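# Set the turntable tonearm's tracking force to the cartridge spec

## Task

A freshly mounted cartridge sits on the record player's tonearm, and the counterweight has not been adjusted. Using the stylus force gauge on the mat, bring the tracking force into the range from the cartridge data sheet (manual item 7: 1.6 to 2.0 grams). At the end the tonearm must be latched in its rest clamp and nothing may be moving. The attempt fails if at any point the robot contacts the stylus, the stylus or the front of the cartridge is pushed hard, the stylus comes down on or strikes anything quickly, the stylus or cartridge contacts the mat, the platter or any fixed part of the player, or the counterweight is rotated while the stylus or cartridge is sitting on the gauge.

## Robot and tools

Robot: two arms, left_arm and right_arm, mounted on opposite sides of the table. left_arm's base is on the +y side. The names do not indicate which side of an image an arm appears on. Each gripper has two fingers pointing along its own +x axis, closing along its own y axis. The reported gripper position is the point between the finger pads, about 3 to 4 cm behind the tips.

Scene frame: origin at table centre, +z up, table surface at z = +0.020 m. Result lines give each gripper's end_effector_position (metres) and end_effector_quat_wxyz, plus linear (m/s) and angular (rad/s) velocities, all in this frame. Reported positions can be slightly wrong, more so at long reach.

Row layout (used by both execute_actions and move): 14 numbers, each between -1 and 1, always all 14 even if one arm is idle. First left_arm: dx, dy, dz, rx, ry, rz, opening; then right_arm in the same order. dx..rz are an offset, not a pose: a change relative to the gripper's measured pose at the start of the action, expressed in that gripper's own axes. Scale: 1.0 = 0.6 m for dx, dy, dz and 1.0 = 180 degrees for the rotation; rx, ry, rz form a single rotation vector. Opening is absolute, not an offset: +1 = fully open (0.088 m); empty fingers touch near -0.80; values below that down to -1 close no further. Full open to closed takes at least about 0.5 s.

execute_actions(actions): a list of actions run one after another. Each action is a table of 1 to 15 rows; each row lasts one control step (1/30 s) and a short table repeats its final row until 15 steps are done (0.5 s per action). Every row is measured from the action's start pose, not from the previous row. In the first action of a call, the start pose is the last pose reported in this scene. An empty list just returns state and images.

move(target, speed, blocking): target is one 14-number row as above; its offsets count from the pose in the latest result of this scene that showed one. Each gripper follows a straight line toward its target; both arms finish together, over 0.5 to 10 s (longer paths are cut at 10 s). Rotation takes the shorter direction. speed is m/s, 0.002 to 0.5, default 0.25; turning is capped at twice that in rad/s. Paths ignore obstacles and the other arm. Grippers lag, drift, and can overshoot the speed, especially with a stretched arm. Faster moves and targets set deeper past a contact give harder impacts. Opening is sent at the move's start. With blocking=false the result returns after 0.5 s while motion continues; check with wait(0); other motion commands are refused until a result shows the move ended (or call stop). The extra move: line reports the ending (done, off_target, moving, held, fault), limits that acted (paced = pose clipped; held = a check blocked steps, after which the arm may jump faster), and each gripper's distance to target. If only one arm is named, the other ended done.

wait(seconds): 0 to 10; the arms keep their last command; returns early if a running move finishes. stop(): brakes a running move; needs stopping distance; fingers keep moving. zoom_image(camera, region): camera is cam_high, cam_left_wrist or cam_right_wrist (each 504x504); region [x0, y0, x1, y1] in pixels from the top-left, at most 504 by 504. show_instructions(): shows the reference pages. finished_scene(scene): ends the scene whose number you pass, after the last command has been held; irreversible. Replying without any tool call also ends things.

Controller behaviour: each step the commanded pose is limited to 70 mm and 16 degrees from the measured pose; position wins over orientation when both cannot be met. After an action an arm only continues to its last clipped pose, so long moves need follow-up commands. Hand target lines show where each arm is being driven. Friction may leave a gripper short or tilted and can swallow tiny moves; check position and orientation after each move and correct tilt. For an arm that should stay put, send the offset back to its wanted pose in a reply's first call, zeros afterward, with its desired opening. The simulation runs while you think; the robot holds its last command meanwhile.

Gripping: grip_measured uses the same scale as commanded opening. To hold something, command an opening well below grip_measured; a larger gap squeezes harder (about 34 N per pad maximum). Readings may be off by up to about 1 mm per gripper. Fast closing can squeeze harder than intended.

Safety: joint ranges (rad), base to wrist: waist -3.054..3.054, shoulder 0..3.142, elbow 0..2.356, wrist pitch -1.571..1.571, wrist yaw -1.571..1.571, wrist roll -3.142..3.142. Load limits (N m): waist 18, shoulder 22.3, elbow 22.2, wrist pitch 5.86, wrist yaw 5.84, wrist roll 5.48, held weight included. Reaching one causes a TORQUE FAULT: arm halts 10 s and the rest of the call is skipped. Torque readings include offsets and noise. Holding loads heats motors: MOTOR HOT from 50 °C, OVER-TEMPERATURE FAULT at 95 °C, and the arm may go limp if it does not cool. A pose unreachable line means the clearance check altered or blocked that arm's command. Avoid arm-to-arm collisions, drops, slams, hard pushes and knocking anything off the table.

Player facts: rotating the counterweight counterclockwise as seen from the front increases force by 3 g per turn. Its scale ring (0 to 3 g, read against the line on the stub) rotates with it and is not zeroed, so read the gauge instead. Clamp opens by pressing its short outer tail; close it by pushing the hook back over the tube. Cue lever back raises the lift bar; forward lowers it gently, and lowering onto the gauge this way is always safe. The gauge reads up to 5.00 g (blank above) and is valid only with the stylus on it, the lift bar off the tube, and no gripper touching arm or gauge. Unclamped in the rest, the tube's nose rises when force is negative; a gripper on the counterweight can lift a free tube. Never turn the counterweight while the stylus is on the gauge.

Each tool is called after "Call:" by a JSON object that holds its "op" and its "data", one argument or row to a line.

Reference images:

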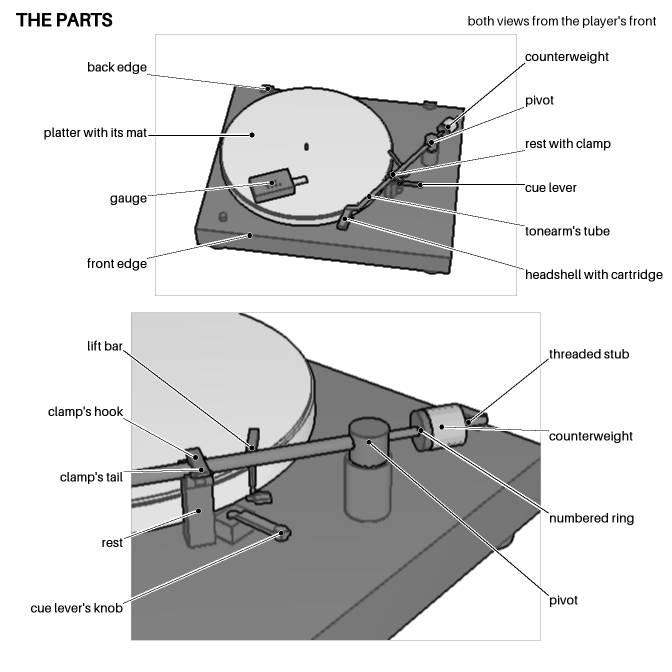

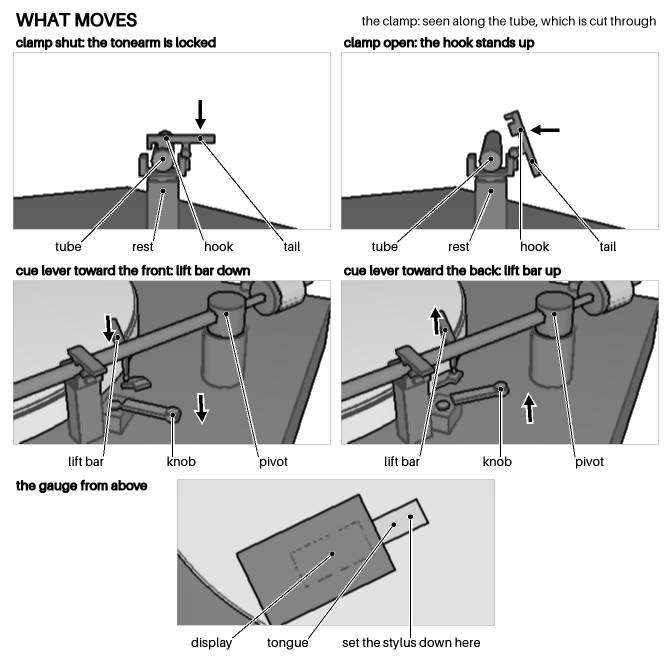

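## Session

Call:
{"op": "execute_actions", "data": {
  "actions": []
}}

Scene clock: 0.00 s.
left_arm: end_effector_position=(-0.0621, +0.3161, +0.2727) grip_measured=+0.840 end_effector_quat_wxyz=(+0.243, +0.690, +0.191, -0.655) end_effector_velocity=(+0.001, +0.002, -0.000) end_effector_angular_velocity=(+0.001, -0.009, +0.015) | right_arm: end_effector_position=(-0.0240, -0.0997, +0.3950) grip_measured=+0.835 end_effector_quat_wxyz=(+0.246, +0.799, +0.545, -0.056) end_effector_velocity=(+0.000, +0.000, +0.001) end_effector_angular_velocity=(+0.010, +0.009, +0.002)
Joint positions: left_arm=[-0.367  1.388  1.213 -1.381 -0.087  0.45   0.08 ] | right_arm=[ 0.649  1.627  1.509 -0.29   0.451  2.964  0.08 ]
Joint velocities: left_arm=[-0.007 -0.002 -0.002 -0.007 -0.007 -0.022  0.   ] | right_arm=[-0.002 -0.002 -0.002  0.007 -0.007  0.007 -0.   ]
Joint torques (N m, as the arm reports them, + toward a larger angle): no reading
Heat: left arm: hottest shoulder 21 °C (+0.0 °C/min); right arm: hottest elbow 22 °C (+0.0 °C/min).
Hand target (left_arm): -0.062, +0.316, +0.273; +0.243, +0.690, +0.191, -0.655
Hand target (right_arm): -0.024, -0.100, +0.395; +0.246, +0.799, +0.545, -0.056

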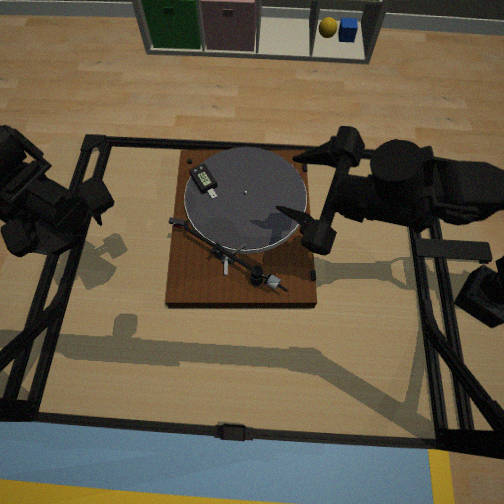

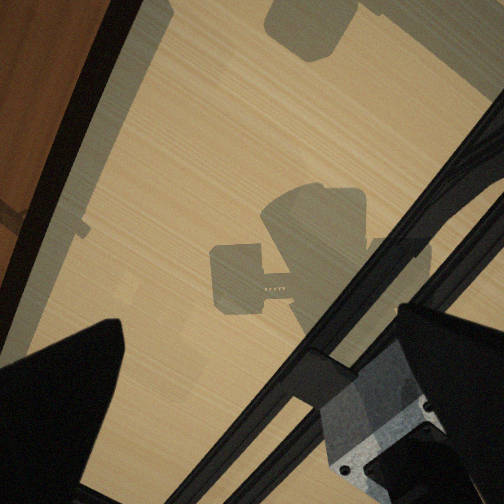

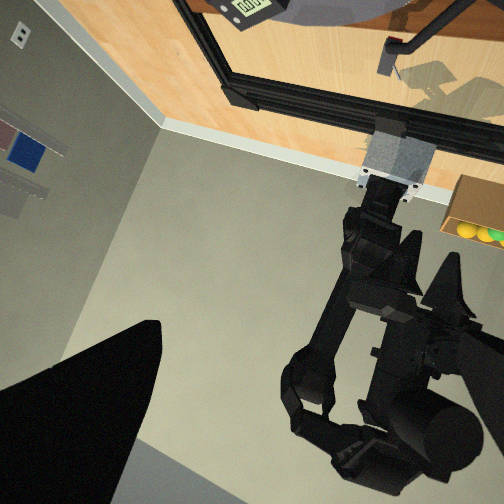

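Call:
{"op": "zoom_image", "data": {
  "camera": "cam_high",
  "region": [150, 140, 330, 320]
}}

Region (150, 140, 330, 320) of cam_high's 504x504 image, scaled by 2.800, with more detail than that image has.

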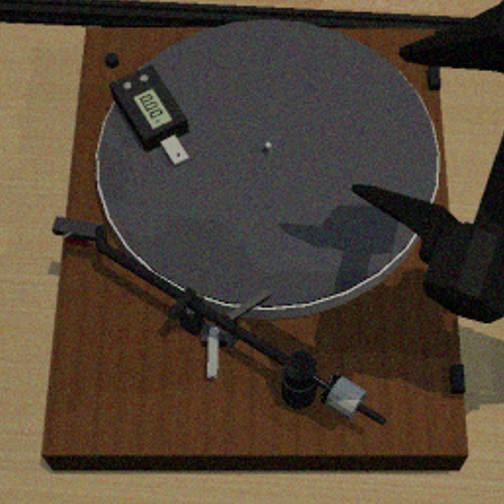

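Call:
{"op": "move", "data": {
  "target": [-0.03,0.219,0.131,-0.302,0,0,0.84,-0.2,0,0.05,-0.9,0,0,0.84],
  "speed": 0.5
}}

Scene clock: 7.77 s.
left_arm: end_effector_position=(-0.0506, +0.1676, +0.3000) grip_measured=+0.840 end_effector_quat_wxyz=(+0.530, +0.506, +0.466, -0.496) end_effector_velocity=(+0.001, +0.004, +0.001) end_effector_angular_velocity=(+0.014, -0.011, +0.005) | right_arm: end_effector_position=(-0.0661, -0.2123, +0.4153) grip_measured=+0.840 end_effector_quat_wxyz=(+0.829, -0.110, +0.141, +0.530) end_effector_velocity=(+0.002, -0.002, -0.003) end_effector_angular_velocity=(-0.020, -0.025, -0.001)
Joint positions: left_arm=[-0.141  1.923  1.905 -1.52  -0.085 -0.264  0.08 ] | right_arm=[ 0.845  1.248  1.271 -0.471  0.63   0.24   0.08 ]
Joint velocities: left_arm=[-0.002 -0.002  0.002 -0.022 -0.007 -0.007 -0.   ] | right_arm=[-0.002 -0.002 -0.007 -0.007  0.007 -0.022 -0.   ]
Joint torques (N m, as the arm reports them, + toward a larger angle): left_arm=[ 0.21 -7.93  6.03  0.39  0.12 -0.19] | right_arm=[ 0.24 -4.91  5.22  1.6   0.25 -0.26]
Heat: left arm: hottest shoulder 21 °C (+0.0 °C/min); right arm: hottest elbow 23 °C (+7.7 °C/min).
Hand target (left_arm): -0.051, +0.165, +0.300; +0.530, +0.503, +0.470, -0.495
Hand target (right_arm): -0.066, -0.214, +0.411; +0.828, -0.118, +0.140, +0.530
Off the commanded pose (left_arm): 0.003 m, 1 deg.
Off the commanded pose (right_arm): 0.004 m, 1 deg.
move: done

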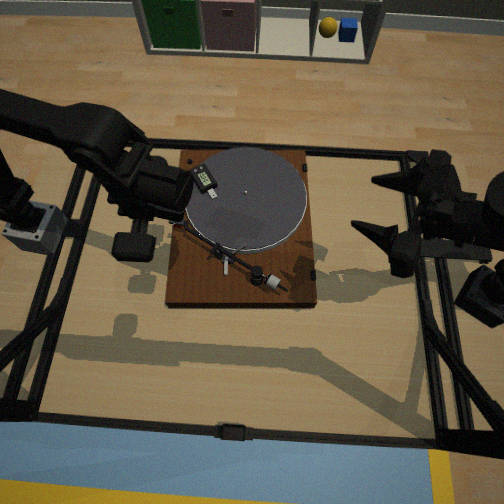

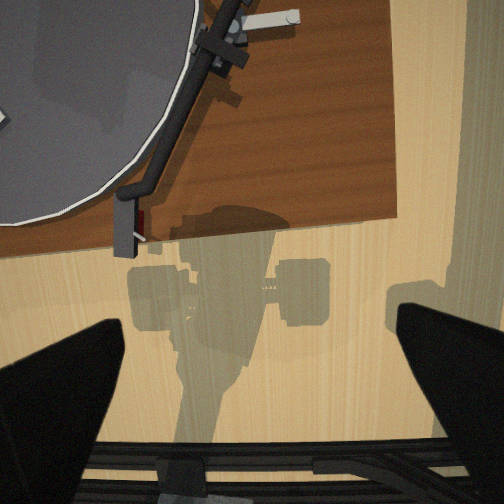

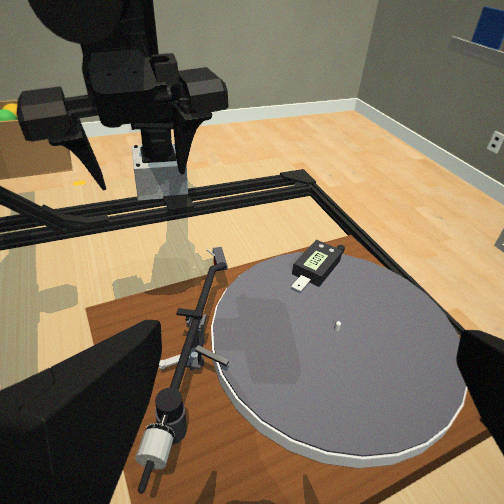

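Call:
{"op": "move", "data": {
  "target": [0.1,0,0,0,0,0,0.84,0.12,0,0,0,0,0,0.84],
  "speed": 0.2
}}

Scene clock: 10.23 s.
left_arm: end_effector_position=(-0.0482, +0.1620, +0.2396) grip_measured=+0.840 end_effector_quat_wxyz=(+0.530, +0.506, +0.467, -0.495) end_effector_velocity=(+0.000, -0.000, -0.003) end_effector_angular_velocity=(-0.000, -0.007, +0.005) | right_arm: end_effector_position=(-0.0381, -0.1546, +0.3909) grip_measured=+0.840 end_effector_quat_wxyz=(+0.829, -0.107, +0.142, +0.530) end_effector_velocity=(+0.002, -0.002, +0.000) end_effector_angular_velocity=(-0.006, -0.004, +0.002)
Joint positions: left_arm=[-0.13   1.919  1.657 -1.277 -0.085 -0.256  0.08 ] | right_arm=[ 0.705  1.42   1.291 -0.28   0.502  0.177  0.08 ]
Joint velocities: left_arm=[-0.002  0.002 -0.007  0.007 -0.007 -0.007 -0.   ] | right_arm=[-0.007 -0.007 -0.002 -0.007 -0.007 -0.007 -0.   ]
Joint torques (N m, as the arm reports them, + toward a larger angle): left_arm=[  0.24 -10.71   3.4    0.76  -0.07   0.16] | right_arm=[-0.31 -4.47  8.05  2.04  0.07 -0.24]
Heat: left arm: hottest shoulder 22 °C (+5.9 °C/min); right arm: hottest elbow 23 °C (+5.9 °C/min).
Hand target (left_arm): -0.047, +0.164, +0.240; +0.530, +0.506, +0.466, -0.496
Hand target (right_arm): -0.037, -0.151, +0.390; +0.829, -0.110, +0.141, +0.530
Off the commanded pose (left_arm): 0.003 m, 0 deg.
Off the commanded pose (right_arm): 0.003 m, 0 deg.
move: done

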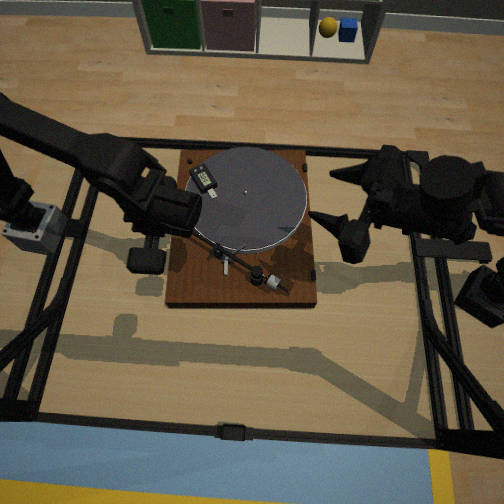

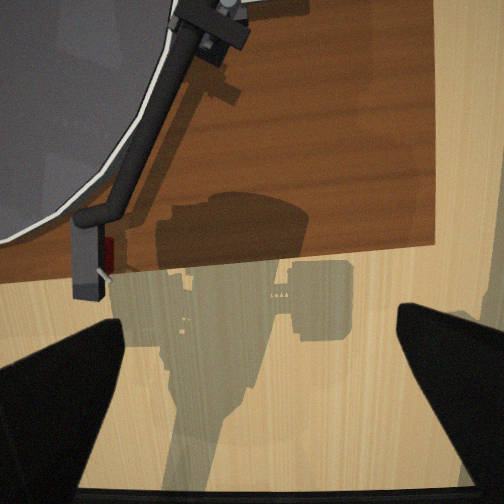

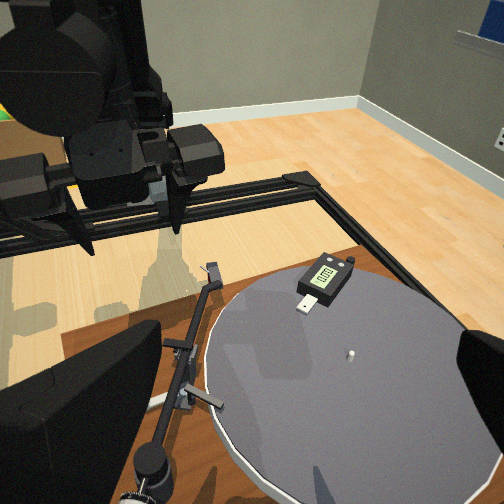

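Call:
{"op": "move", "data": {
  "target": [0.043,0.004,0.143,0,-0.08,0,-0.85,-0.027,0.196,-0.253,0.018,0,-0.047,0.84],
  "speed": 0.2
}}

Scene clock: 16.87 s.
left_arm: end_effector_position=(-0.0459, +0.0791, +0.2188) grip_measured=-0.792 end_effector_quat_wxyz=(+0.583, +0.439, +0.401, -0.554) end_effector_velocity=(+0.003, +0.005, -0.001) end_effector_angular_velocity=(+0.016, -0.023, +0.011) | right_arm: end_effector_position=(-0.1668, -0.1707, +0.2544) grip_measured=+0.840 end_effector_quat_wxyz=(+0.869, -0.092, +0.147, +0.464) end_effector_velocity=(-0.001, -0.002, -0.007) end_effector_angular_velocity=(-0.018, +0.005, +0.000)
Joint positions: left_arm=[-0.092  2.038  1.709 -0.964 -0.128 -0.196  0.   ] | right_arm=[ 1.16   1.689  1.073 -0.109  1.031  0.626  0.08 ]
Joint velocities: left_arm=[-0.002 -0.002 -0.002 -0.022 -0.022 -0.007  0.   ] | right_arm=[ 0.002  0.007 -0.002 -0.022 -0.007  0.022  0.   ]
Joint torques (N m, as the arm reports them, + toward a larger angle): left_arm=[ 0.21 -9.31  6.68  1.22 -0.31  0.15] | right_arm=[ 0.22 -5.43  7.26  1.18  0.46  0.17]
Heat: left arm: hottest shoulder 24 °C (+10.7 °C/min); right arm: hottest elbow 24 °C (+7.1 °C/min).
Hand target (left_arm): -0.045, +0.075, +0.218; +0.585, +0.439, +0.398, -0.554
Hand target (right_arm): -0.169, -0.169, +0.252; +0.869, -0.094, +0.148, +0.463
Off the commanded pose (left_arm): 0.004 m, 1 deg.
Off the commanded pose (right_arm): 0.005 m, 0 deg.
move: done

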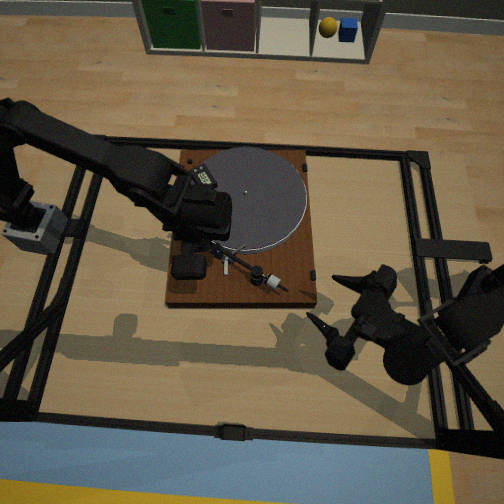

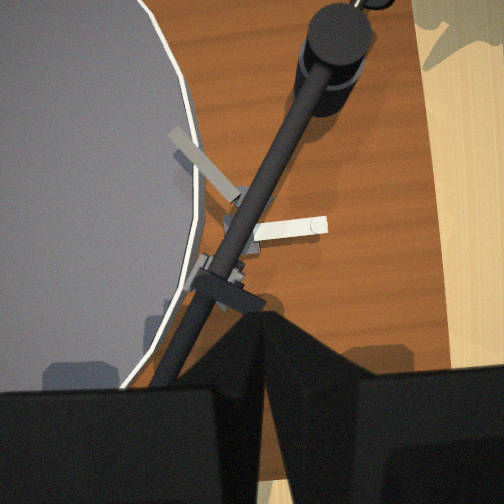

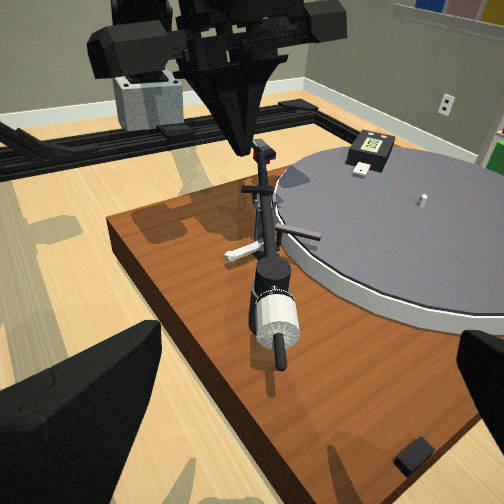

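Call:
{"op": "move", "data": {
  "target": [0.048,0.004,-0.0147,0,0,0,-0.85,0,0,0,0,0,0,0.84],
  "speed": 0.06
}}

Call:
{"op": "zoom_image", "data": {
  "camera": "cam_right_wrist",
  "region": [190, 120, 350, 280]
}}

Scene clock: 18.87 s.
left_arm: end_effector_position=(-0.0430, +0.0764, +0.1973) grip_measured=-0.792 end_effector_quat_wxyz=(+0.588, +0.431, +0.397, -0.558) end_effector_velocity=(+0.000, +0.002, -0.002) end_effector_angular_velocity=(+0.010, -0.007, +0.007) | right_arm: end_effector_position=(-0.1670, -0.1707, +0.2540) grip_measured=+0.840 end_effector_quat_wxyz=(+0.869, -0.092, +0.147, +0.463) end_effector_velocity=(-0.001, +0.000, -0.003) end_effector_angular_velocity=(-0.026, -0.009, +0.021)
Joint positions: left_arm=[-0.085  2.041  1.622 -0.853 -0.128 -0.192  0.   ] | right_arm=[ 1.161  1.69   1.073 -0.11   1.032  0.628  0.08 ]
Joint velocities: left_arm=[-0.002  0.002 -0.002 -0.007 -0.007 -0.007 -0.   ] | right_arm=[-0.002 -0.002 -0.002 -0.007 -0.022 -0.022  0.   ]
Joint torques (N m, as the arm reports them, + toward a larger angle): left_arm=[ 0.21 -9.45  3.75  1.25  0.02  0.15] | right_arm=[-0.07 -6.86  6.27  1.5   0.38 -0.08]
Heat: left arm: hottest shoulder 24 °C (+9.5 °C/min); right arm: hottest elbow 25 °C (+9.5 °C/min).
Hand target (left_arm): -0.042, +0.079, +0.189; +0.583, +0.439, +0.401, -0.554
Hand target (right_arm): -0.167, -0.171, +0.254; +0.869, -0.092, +0.147, +0.464
Off the commanded pose (left_arm): 0.009 m, 1 deg.
Off the commanded pose (right_arm): 0.000 m, 0 deg.
move: off_target (left_arm)

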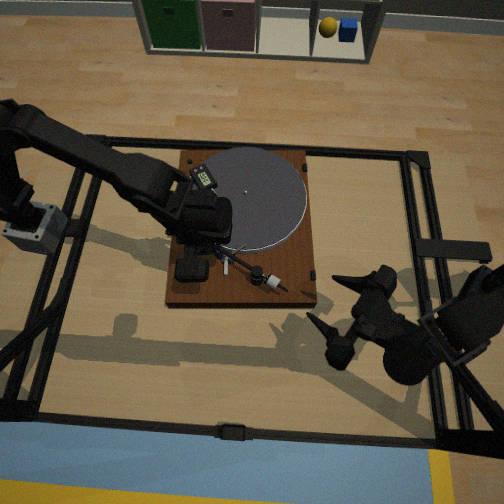

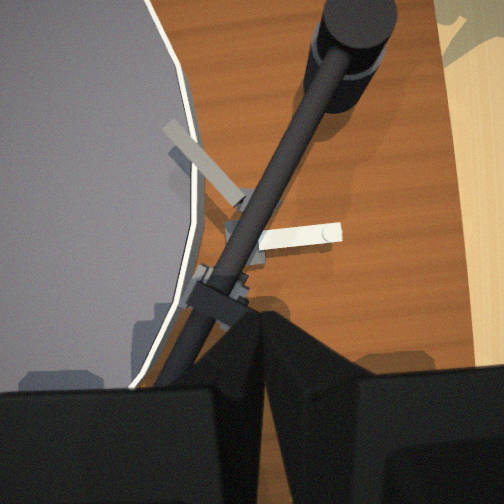

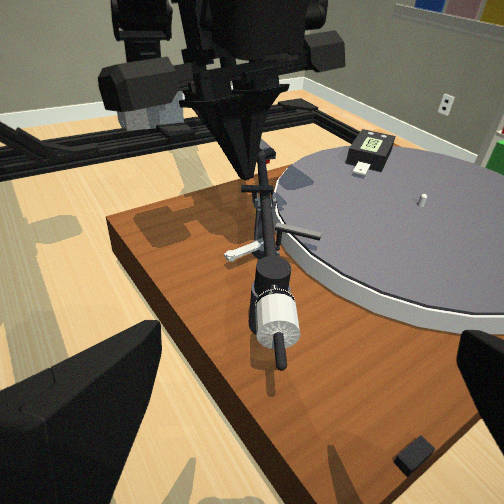

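Region (190, 120, 350, 280) of cam_right_wrist's 504x504 image, scaled by 3.150, with more detail than that image has.

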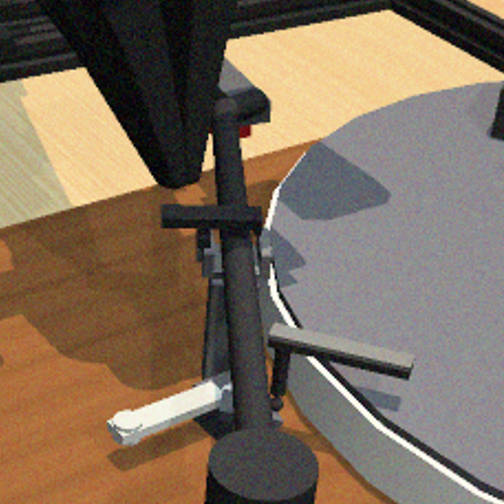

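Call:
{"op": "move", "data": {
  "target": [0.029,-0.007,-0.017,0,0,0,-0.85,0,0,0,0,0,0,0.84],
  "speed": 0.03
}}

Call:
{"op": "zoom_image", "data": {
  "camera": "cam_right_wrist",
  "region": [190, 120, 350, 280]
}}

Scene clock: 21.17 s.
left_arm: end_effector_position=(-0.0450, +0.0772, +0.1853) grip_measured=-0.792 end_effector_quat_wxyz=(+0.590, +0.427, +0.394, -0.561) end_effector_velocity=(-0.001, +0.006, -0.005) end_effector_angular_velocity=(+0.023, -0.000, -0.012) | right_arm: end_effector_position=(-0.1670, -0.1707, +0.2543) grip_measured=+0.840 end_effector_quat_wxyz=(+0.869, -0.092, +0.147, +0.463) end_effector_velocity=(+0.003, -0.002, -0.002) end_effector_angular_velocity=(-0.028, -0.033, -0.000)
Joint positions: left_arm=[-0.09   2.04   1.567 -0.786 -0.13  -0.195  0.   ] | right_arm=[ 1.161  1.69   1.073 -0.11   1.032  0.628  0.08 ]
Joint velocities: left_arm=[-0.002 -0.002 -0.017 -0.007  0.007  0.007  0.   ] | right_arm=[-0.002 -0.002 -0.002 -0.022  0.007 -0.022  0.   ]
Joint torques (N m, as the arm reports them, + toward a larger angle): left_arm=[-0.3  -9.89  3.25  1.76 -0.14 -0.19] | right_arm=[-0.02 -6.74  6.31  1.4   0.4  -0.01]
Heat: left arm: hottest shoulder 25 °C (+11.3 °C/min); right arm: hottest elbow 25 °C (+8.5 °C/min).
Hand target (left_arm): -0.046, +0.081, +0.177; +0.588, +0.431, +0.397, -0.557
Hand target (right_arm): -0.167, -0.171, +0.254; +0.869, -0.092, +0.147, +0.463
Off the commanded pose (left_arm): 0.009 m, 1 deg.
Off the commanded pose (right_arm): 0.000 m, 0 deg.
move: off_target (left_arm)

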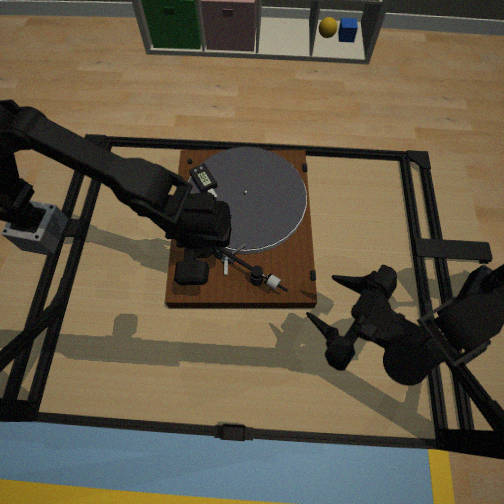

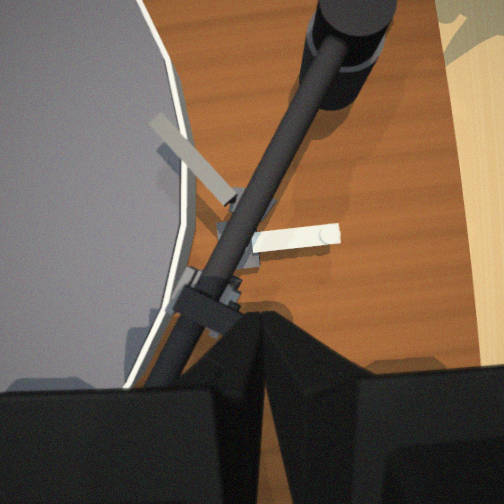

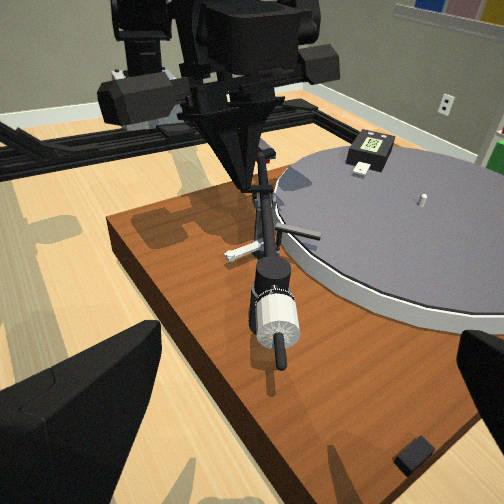

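Region (190, 120, 350, 280) of cam_right_wrist's 504x504 image, scaled by 3.150, with more detail than that image has.

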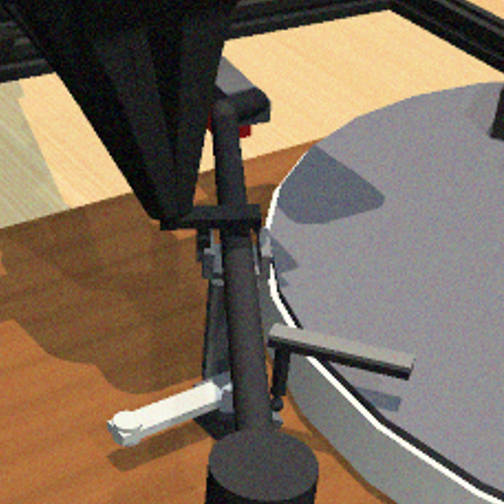

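About touching. Continue down.

Call:
{"op": "move", "data": {
  "target": [0.027,-0.003,-0.016,0,0,0,-0.85,0,0,0,0,0,0,0.84],
  "speed": 0.025
}}

Call:
{"op": "zoom_image", "data": {
  "camera": "cam_right_wrist",
  "region": [190, 120, 350, 280]
}}

Scene clock: 22.57 s.
left_arm: end_effector_position=(-0.0487, +0.0783, +0.1751) grip_measured=-0.792 end_effector_quat_wxyz=(+0.589, +0.421, +0.389, -0.569) end_effector_velocity=(+0.000, +0.001, +0.004) end_effector_angular_velocity=(-0.004, -0.004, +0.007) | right_arm: end_effector_position=(-0.1670, -0.1707, +0.2543) grip_measured=+0.840 end_effector_quat_wxyz=(+0.869, -0.092, +0.147, +0.463) end_effector_velocity=(+0.001, -0.001, -0.001) end_effector_angular_velocity=(-0.020, -0.017, +0.011)
Joint positions: left_arm=[-0.097  2.034  1.512 -0.717 -0.126 -0.195  0.   ] | right_arm=[ 1.161  1.69   1.073 -0.11   1.032  0.628  0.08 ]
Joint velocities: left_arm=[-0.002 -0.007  0.002 -0.007 -0.007 -0.007 -0.   ] | right_arm=[-0.002 -0.002 -0.002 -0.007 -0.007 -0.022 -0.   ]
Joint torques (N m, as the arm reports them, + toward a larger angle): left_arm=[ 0.26 -9.23  3.71  1.34 -0.33 -0.11] | right_arm=[-0.01 -6.75  6.31  1.4   0.4  -0.01]
Heat: left arm: hottest shoulder 25 °C (+10.6 °C/min); right arm: hottest elbow 25 °C (+8.0 °C/min).
Hand target (left_arm): -0.046, +0.081, +0.167; +0.590, +0.427, +0.394, -0.561
Hand target (right_arm): -0.167, -0.171, +0.254; +0.869, -0.092, +0.147, +0.463
Off the commanded pose (left_arm): 0.009 m, 1 deg.
Off the commanded pose (right_arm): 0.000 m, 0 deg.
move: off_target (left_arm)

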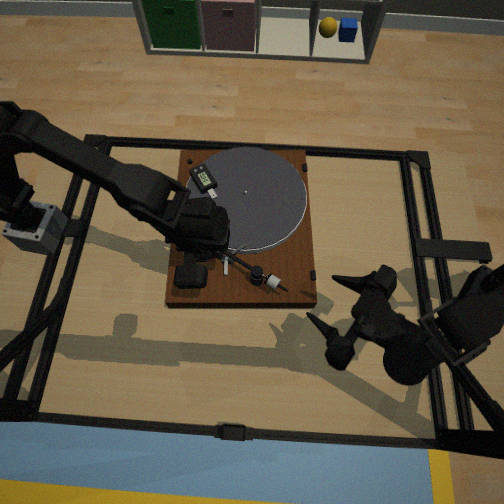

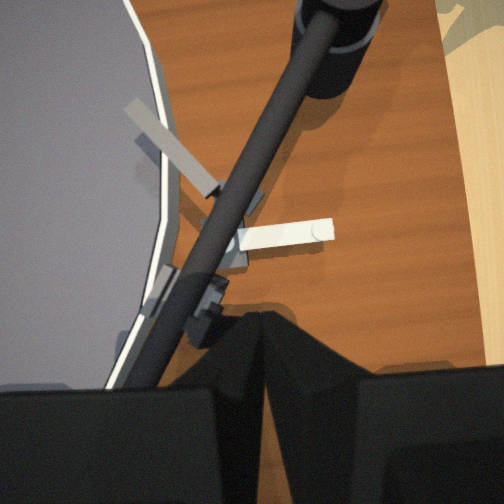

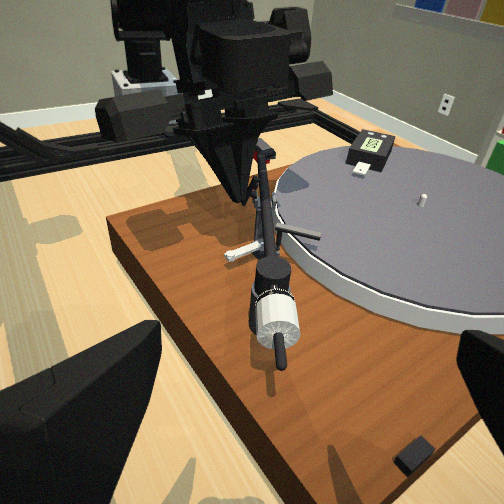

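Region (190, 120, 350, 280) of cam_right_wrist's 504x504 image, scaled by 3.150, with more detail than that image has.

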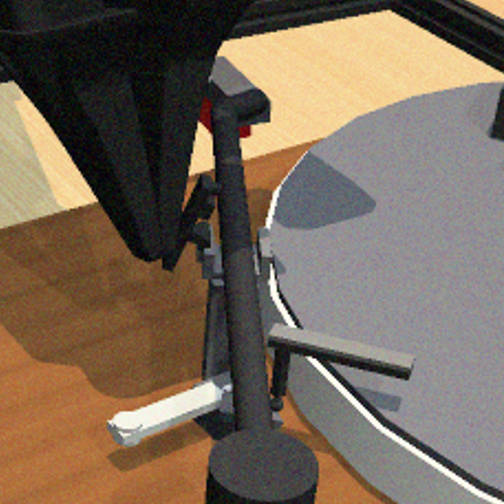

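Call:
{"op": "move", "data": {
  "target": [0.063,-0.033,-0.018,0,0,0,-0.85,0,0,0,0,0,0,0.84],
  "speed": 0.06
}}

Call:
{"op": "zoom_image", "data": {
  "camera": "cam_right_wrist",
  "region": [190, 120, 350, 280]
}}

Scene clock: 24.97 s.
left_arm: end_effector_position=(-0.0673, +0.0719, +0.1432) grip_measured=-0.792 end_effector_quat_wxyz=(+0.590, +0.415, +0.385, -0.576) end_effector_velocity=(-0.002, +0.003, -0.003) end_effector_angular_velocity=(+0.013, +0.006, +0.002) | right_arm: end_effector_position=(-0.1670, -0.1707, +0.2543) grip_measured=+0.840 end_effector_quat_wxyz=(+0.869, -0.092, +0.147, +0.463) end_effector_velocity=(+0.003, -0.001, -0.000) end_effector_angular_velocity=(+0.000, -0.002, -0.010)
Joint positions: left_arm=[-0.136  2.101  1.475 -0.598 -0.134 -0.228  0.   ] | right_arm=[ 1.161  1.69   1.073 -0.11   1.032  0.628  0.08 ]
Joint velocities: left_arm=[-0.002  0.002 -0.002 -0.007  0.007 -0.007 -0.   ] | right_arm=[-0.002 -0.002 -0.002 -0.007  0.007  0.007  0.   ]
Joint torques (N m, as the arm reports them, + toward a larger angle): left_arm=[-0.17 -9.61  3.7   1.31 -0.33 -0.16] | right_arm=[-0.03 -6.75  6.31  1.4   0.4  -0.01]
Heat: left arm: hottest shoulder 25 °C (+9.6 °C/min); right arm: hottest elbow 25 °C (+7.2 °C/min).
Hand target (left_arm): -0.067, +0.075, +0.135; +0.590, +0.421, +0.389, -0.569
Hand target (right_arm): -0.167, -0.171, +0.254; +0.869, -0.092, +0.147, +0.463
Off the commanded pose (left_arm): 0.009 m, 1 deg.
Off the commanded pose (right_arm): 0.000 m, 0 deg.
move: off_target (left_arm)

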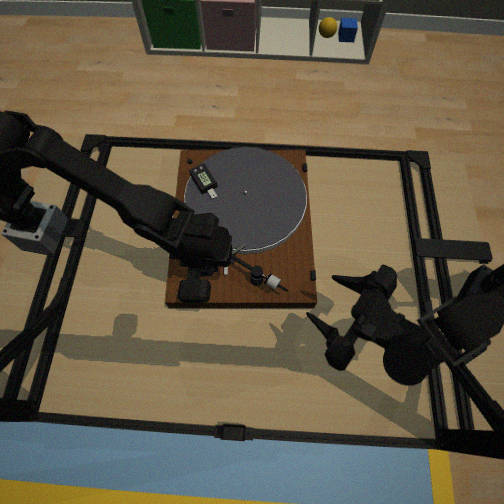

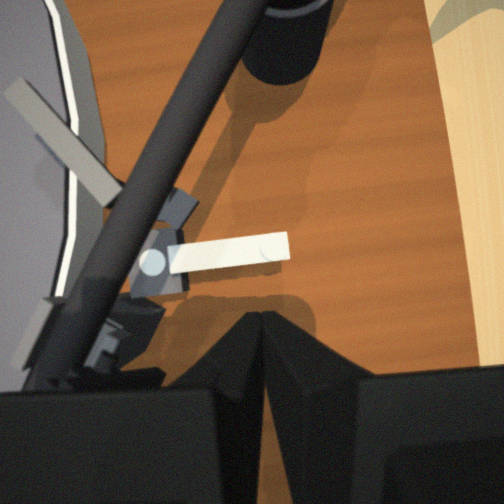

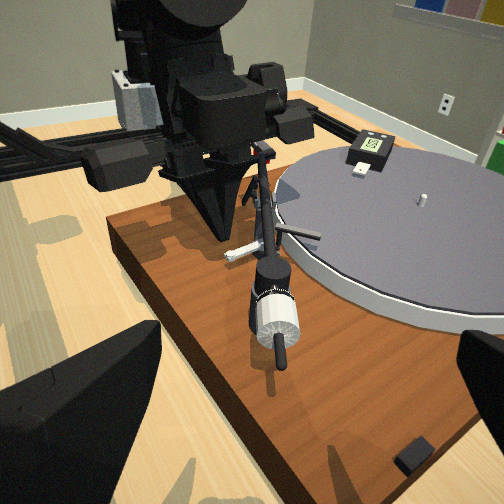

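Region (190, 120, 350, 280) of cam_right_wrist's 504x504 image, scaled by 3.150, with more detail than that image has.

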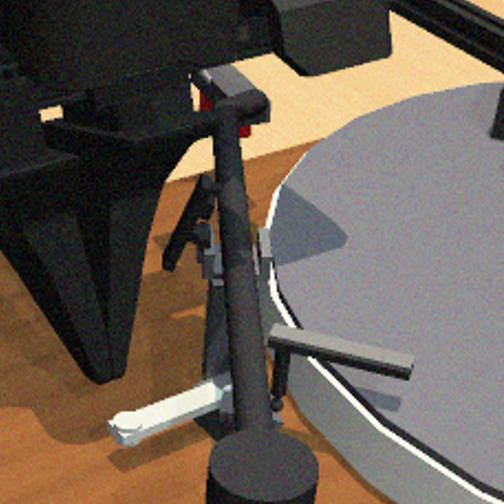

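Call:
{"op": "move", "data": {
  "target": [0.022,-0.022,0.0,0,0,0.11,-0.85,0,0,0,0,0,0,0.84],
  "speed": 0.15
}}

Call:
{"op": "zoom_image", "data": {
  "camera": "cam_right_wrist",
  "region": [190, 120, 350, 280]
}}

Scene clock: 27.97 s.
left_arm: end_effector_position=(-0.0789, +0.0695, +0.1320) grip_measured=-0.792 end_effector_quat_wxyz=(+0.678, +0.475, +0.308, -0.468) end_effector_velocity=(+0.003, -0.004, +0.011) end_effector_angular_velocity=(-0.023, -0.028, +0.011) | right_arm: end_effector_position=(-0.1670, -0.1707, +0.2543) grip_measured=+0.840 end_effector_quat_wxyz=(+0.869, -0.092, +0.147, +0.463) end_effector_velocity=(+0.002, -0.002, -0.003) end_effector_angular_velocity=(-0.025, -0.013, +0.006)
Joint positions: left_arm=[-0.27   2.254  1.646 -0.766 -0.496 -0.395  0.   ] | right_arm=[ 1.161  1.69   1.073 -0.11   1.032  0.628  0.08 ]
Joint velocities: left_arm=[-0.002 -0.007  0.022 -0.022 -0.037 -0.007 -0.   ] | right_arm=[-0.002 -0.002 -0.002 -0.022 -0.007 -0.007  0.   ]
Joint torques (N m, as the arm reports them, + toward a larger angle): left_arm=[ -0.13 -10.19   6.05   0.67  -0.63  -0.2 ] | right_arm=[-0.02 -6.75  6.3   1.4   0.4  -0.01]
Heat: left arm: hottest shoulder 26 °C (+10.7 °C/min); right arm: hottest elbow 25 °C (+6.4 °C/min).
Hand target (left_arm): -0.080, +0.067, +0.131; +0.681, +0.474, +0.307, -0.466
Hand target (right_arm): -0.167, -0.171, +0.254; +0.869, -0.092, +0.147, +0.463
Off the commanded pose (left_arm): 0.003 m, 0 deg.
Off the commanded pose (right_arm): 0.000 m, 0 deg.
move: done

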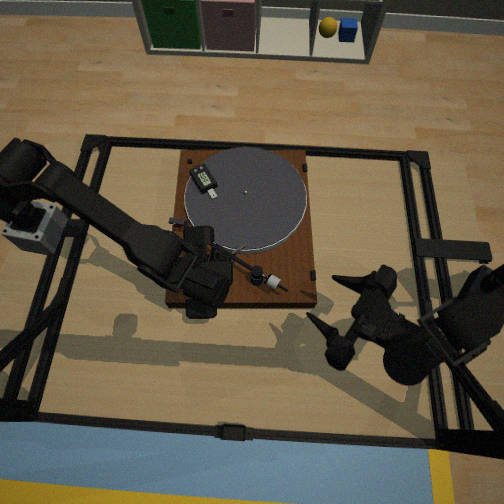

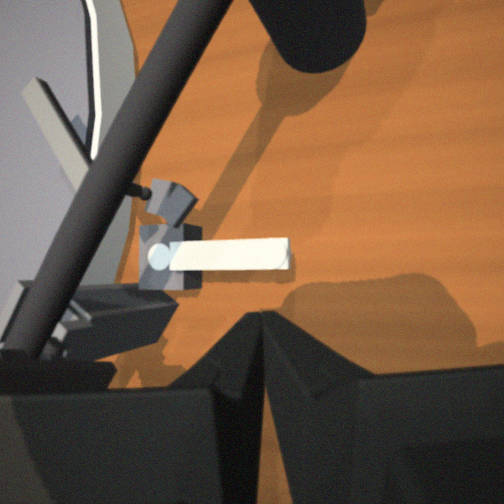

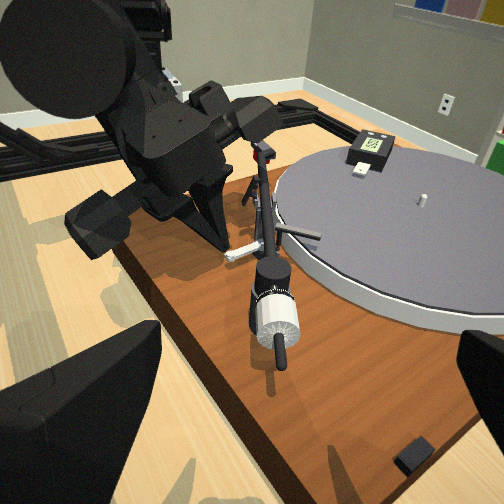

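Region (190, 120, 350, 280) of cam_right_wrist's 504x504 image, scaled by 3.150, with more detail than that image has.

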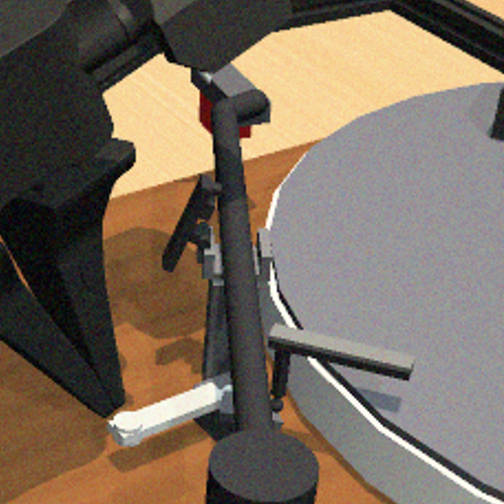

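Call:
{"op": "move", "data": {
  "target": [0.018,0,0.044,0,0,0,-0.85,0,0,0,0,0,0,0.84],
  "speed": 0.03
}}

Call:
{"op": "zoom_image", "data": {
  "camera": "cam_right_wrist",
  "region": [190, 120, 350, 280]
}}

Scene clock: 29.77 s.
left_arm: end_effector_position=(-0.0758, +0.0446, +0.1339) grip_measured=-0.792 end_effector_quat_wxyz=(+0.680, +0.475, +0.307, -0.467) end_effector_velocity=(+0.001, -0.002, +0.004) end_effector_angular_velocity=(-0.007, -0.022, -0.004) | right_arm: end_effector_position=(-0.1670, -0.1707, +0.2543) grip_measured=+0.840 end_effector_quat_wxyz=(+0.869, -0.092, +0.147, +0.463) end_effector_velocity=(+0.002, -0.000, +0.002) end_effector_angular_velocity=(-0.003, -0.011, -0.005)
Joint positions: left_arm=[-0.243  2.334  1.79  -0.818 -0.494 -0.367  0.   ] | right_arm=[ 1.161  1.69   1.073 -0.11   1.032  0.628  0.08 ]
Joint velocities: left_arm=[-0.002  0.002  0.012 -0.007 -0.022  0.007  0.   ] | right_arm=[-0.002 -0.002  0.002 -0.007  0.007 -0.007 -0.   ]
Joint torques (N m, as the arm reports them, + toward a larger angle): left_arm=[  0.36 -10.99   6.35   0.83  -0.21   0.14] | right_arm=[-0.02 -6.76  6.31  1.4   0.4  -0.01]
Heat: left arm: hottest shoulder 26 °C (+10.1 °C/min); right arm: hottest elbow 25 °C (+6.0 °C/min).
Hand target (left_arm): -0.076, +0.041, +0.132; +0.678, +0.475, +0.308, -0.468
Hand target (right_arm): -0.167, -0.171, +0.254; +0.869, -0.092, +0.147, +0.463
Off the commanded pose (left_arm): 0.004 m, 0 deg.
Off the commanded pose (right_arm): 0.000 m, 0 deg.
move: done

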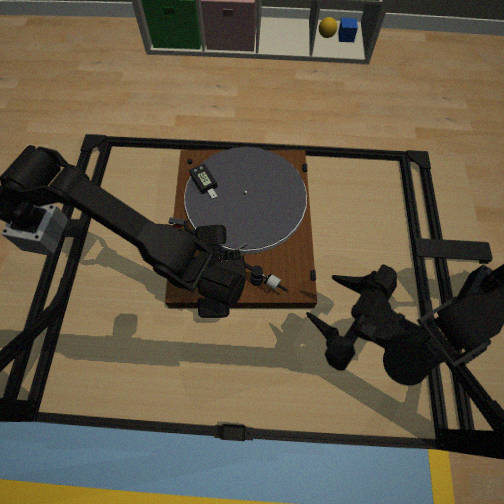

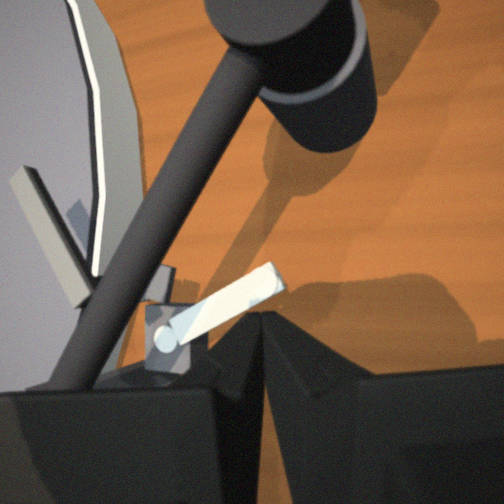

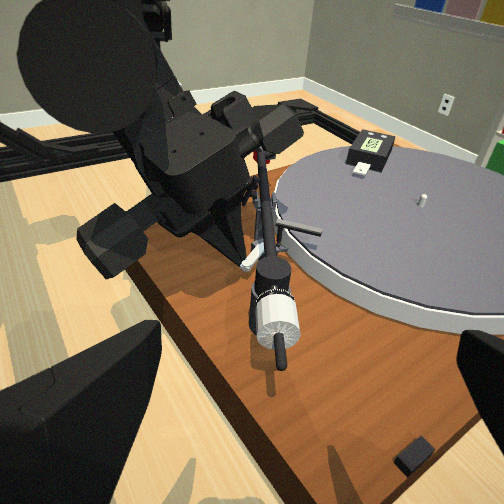

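Region (190, 120, 350, 280) of cam_right_wrist's 504x504 image, scaled by 3.150, with more detail than that image has.

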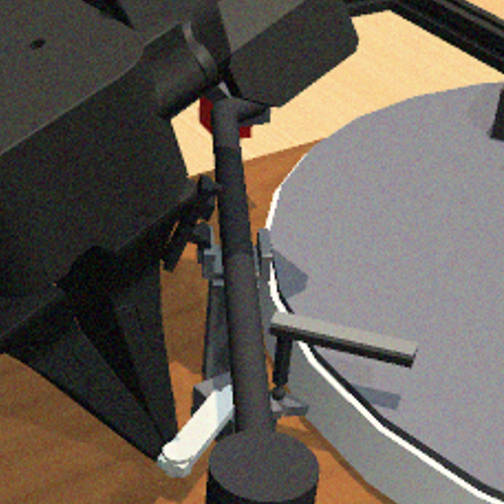

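Call:
{"op": "move", "data": {
  "target": [0.01,0.001,0.012,0,0,0,-0.85,0,0,0,0,0,0,0.84],
  "speed": 0.02
}}

Call:
{"op": "zoom_image", "data": {
  "camera": "cam_right_wrist",
  "region": [190, 120, 400, 380]
}}

Scene clock: 31.03 s.
left_arm: end_effector_position=(-0.0734, +0.0392, +0.1336) grip_measured=-0.792 end_effector_quat_wxyz=(+0.681, +0.474, +0.307, -0.466) end_effector_velocity=(+0.002, +0.005, -0.000) end_effector_angular_velocity=(+0.024, -0.015, +0.005) | right_arm: end_effector_position=(-0.1670, -0.1707, +0.2543) grip_measured=+0.840 end_effector_quat_wxyz=(+0.869, -0.092, +0.147, +0.463) end_effector_velocity=(+0.001, -0.001, -0.001) end_effector_angular_velocity=(-0.005, +0.006, +0.001)
Joint positions: left_arm=[-0.235  2.35   1.818 -0.824 -0.494 -0.36   0.   ] | right_arm=[ 1.161  1.69   1.073 -0.11   1.032  0.628  0.08 ]
Joint velocities: left_arm=[-0.002  0.002  0.007 -0.037 -0.007 -0.007 -0.   ] | right_arm=[-0.002 -0.002 -0.002 -0.007 -0.007  0.007 -0.001]
Joint torques (N m, as the arm reports them, + toward a larger angle): left_arm=[  0.31 -10.89   6.47   0.9   -0.27   0.15] | right_arm=[-0.02 -6.75  6.31  1.4   0.4  -0.01]
Heat: left arm: hottest shoulder 27 °C (+11.6 °C/min); right arm: hottest elbow 25 °C (+5.8 °C/min).
Hand target (left_arm): -0.073, +0.036, +0.132; +0.680, +0.475, +0.307, -0.467
Hand target (right_arm): -0.167, -0.171, +0.254; +0.869, -0.092, +0.147, +0.463
Off the commanded pose (left_arm): 0.004 m, 0 deg.
Off the commanded pose (right_arm): 0.000 m, 0 deg.
move: done

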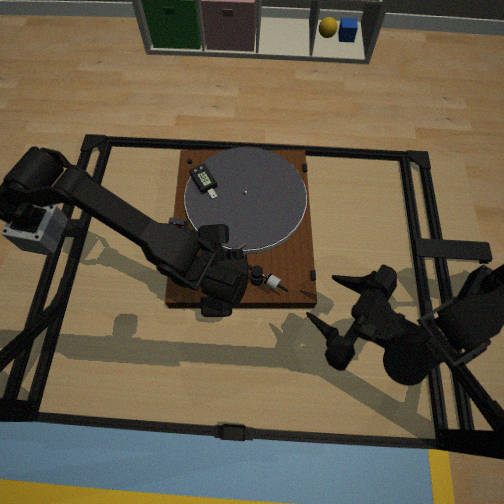

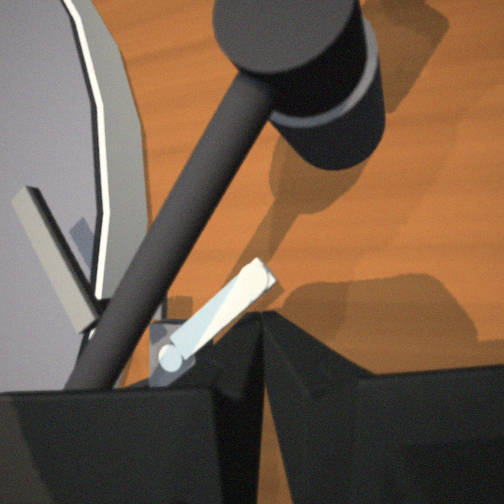

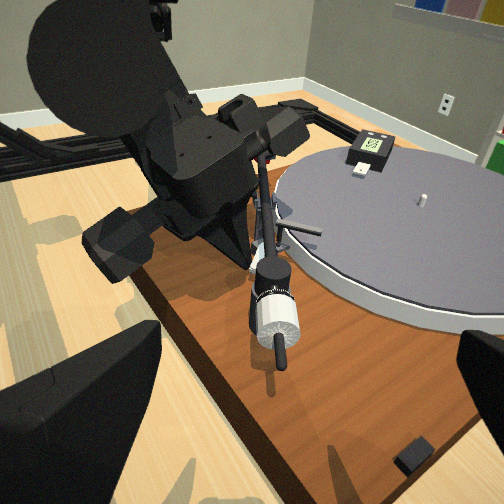

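Region (190, 120, 400, 380) of cam_right_wrist's 504x504 image, scaled by 1.938, with more detail than that image has; it fills the left 407 columns of this view, and the rest is white.

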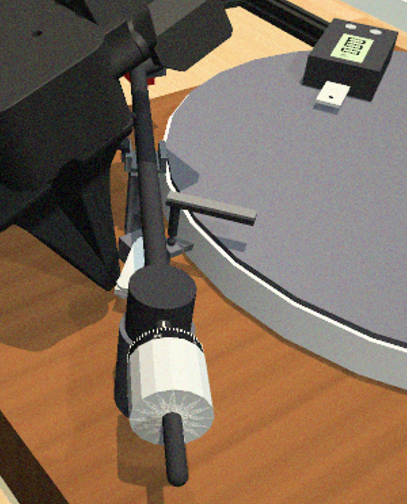

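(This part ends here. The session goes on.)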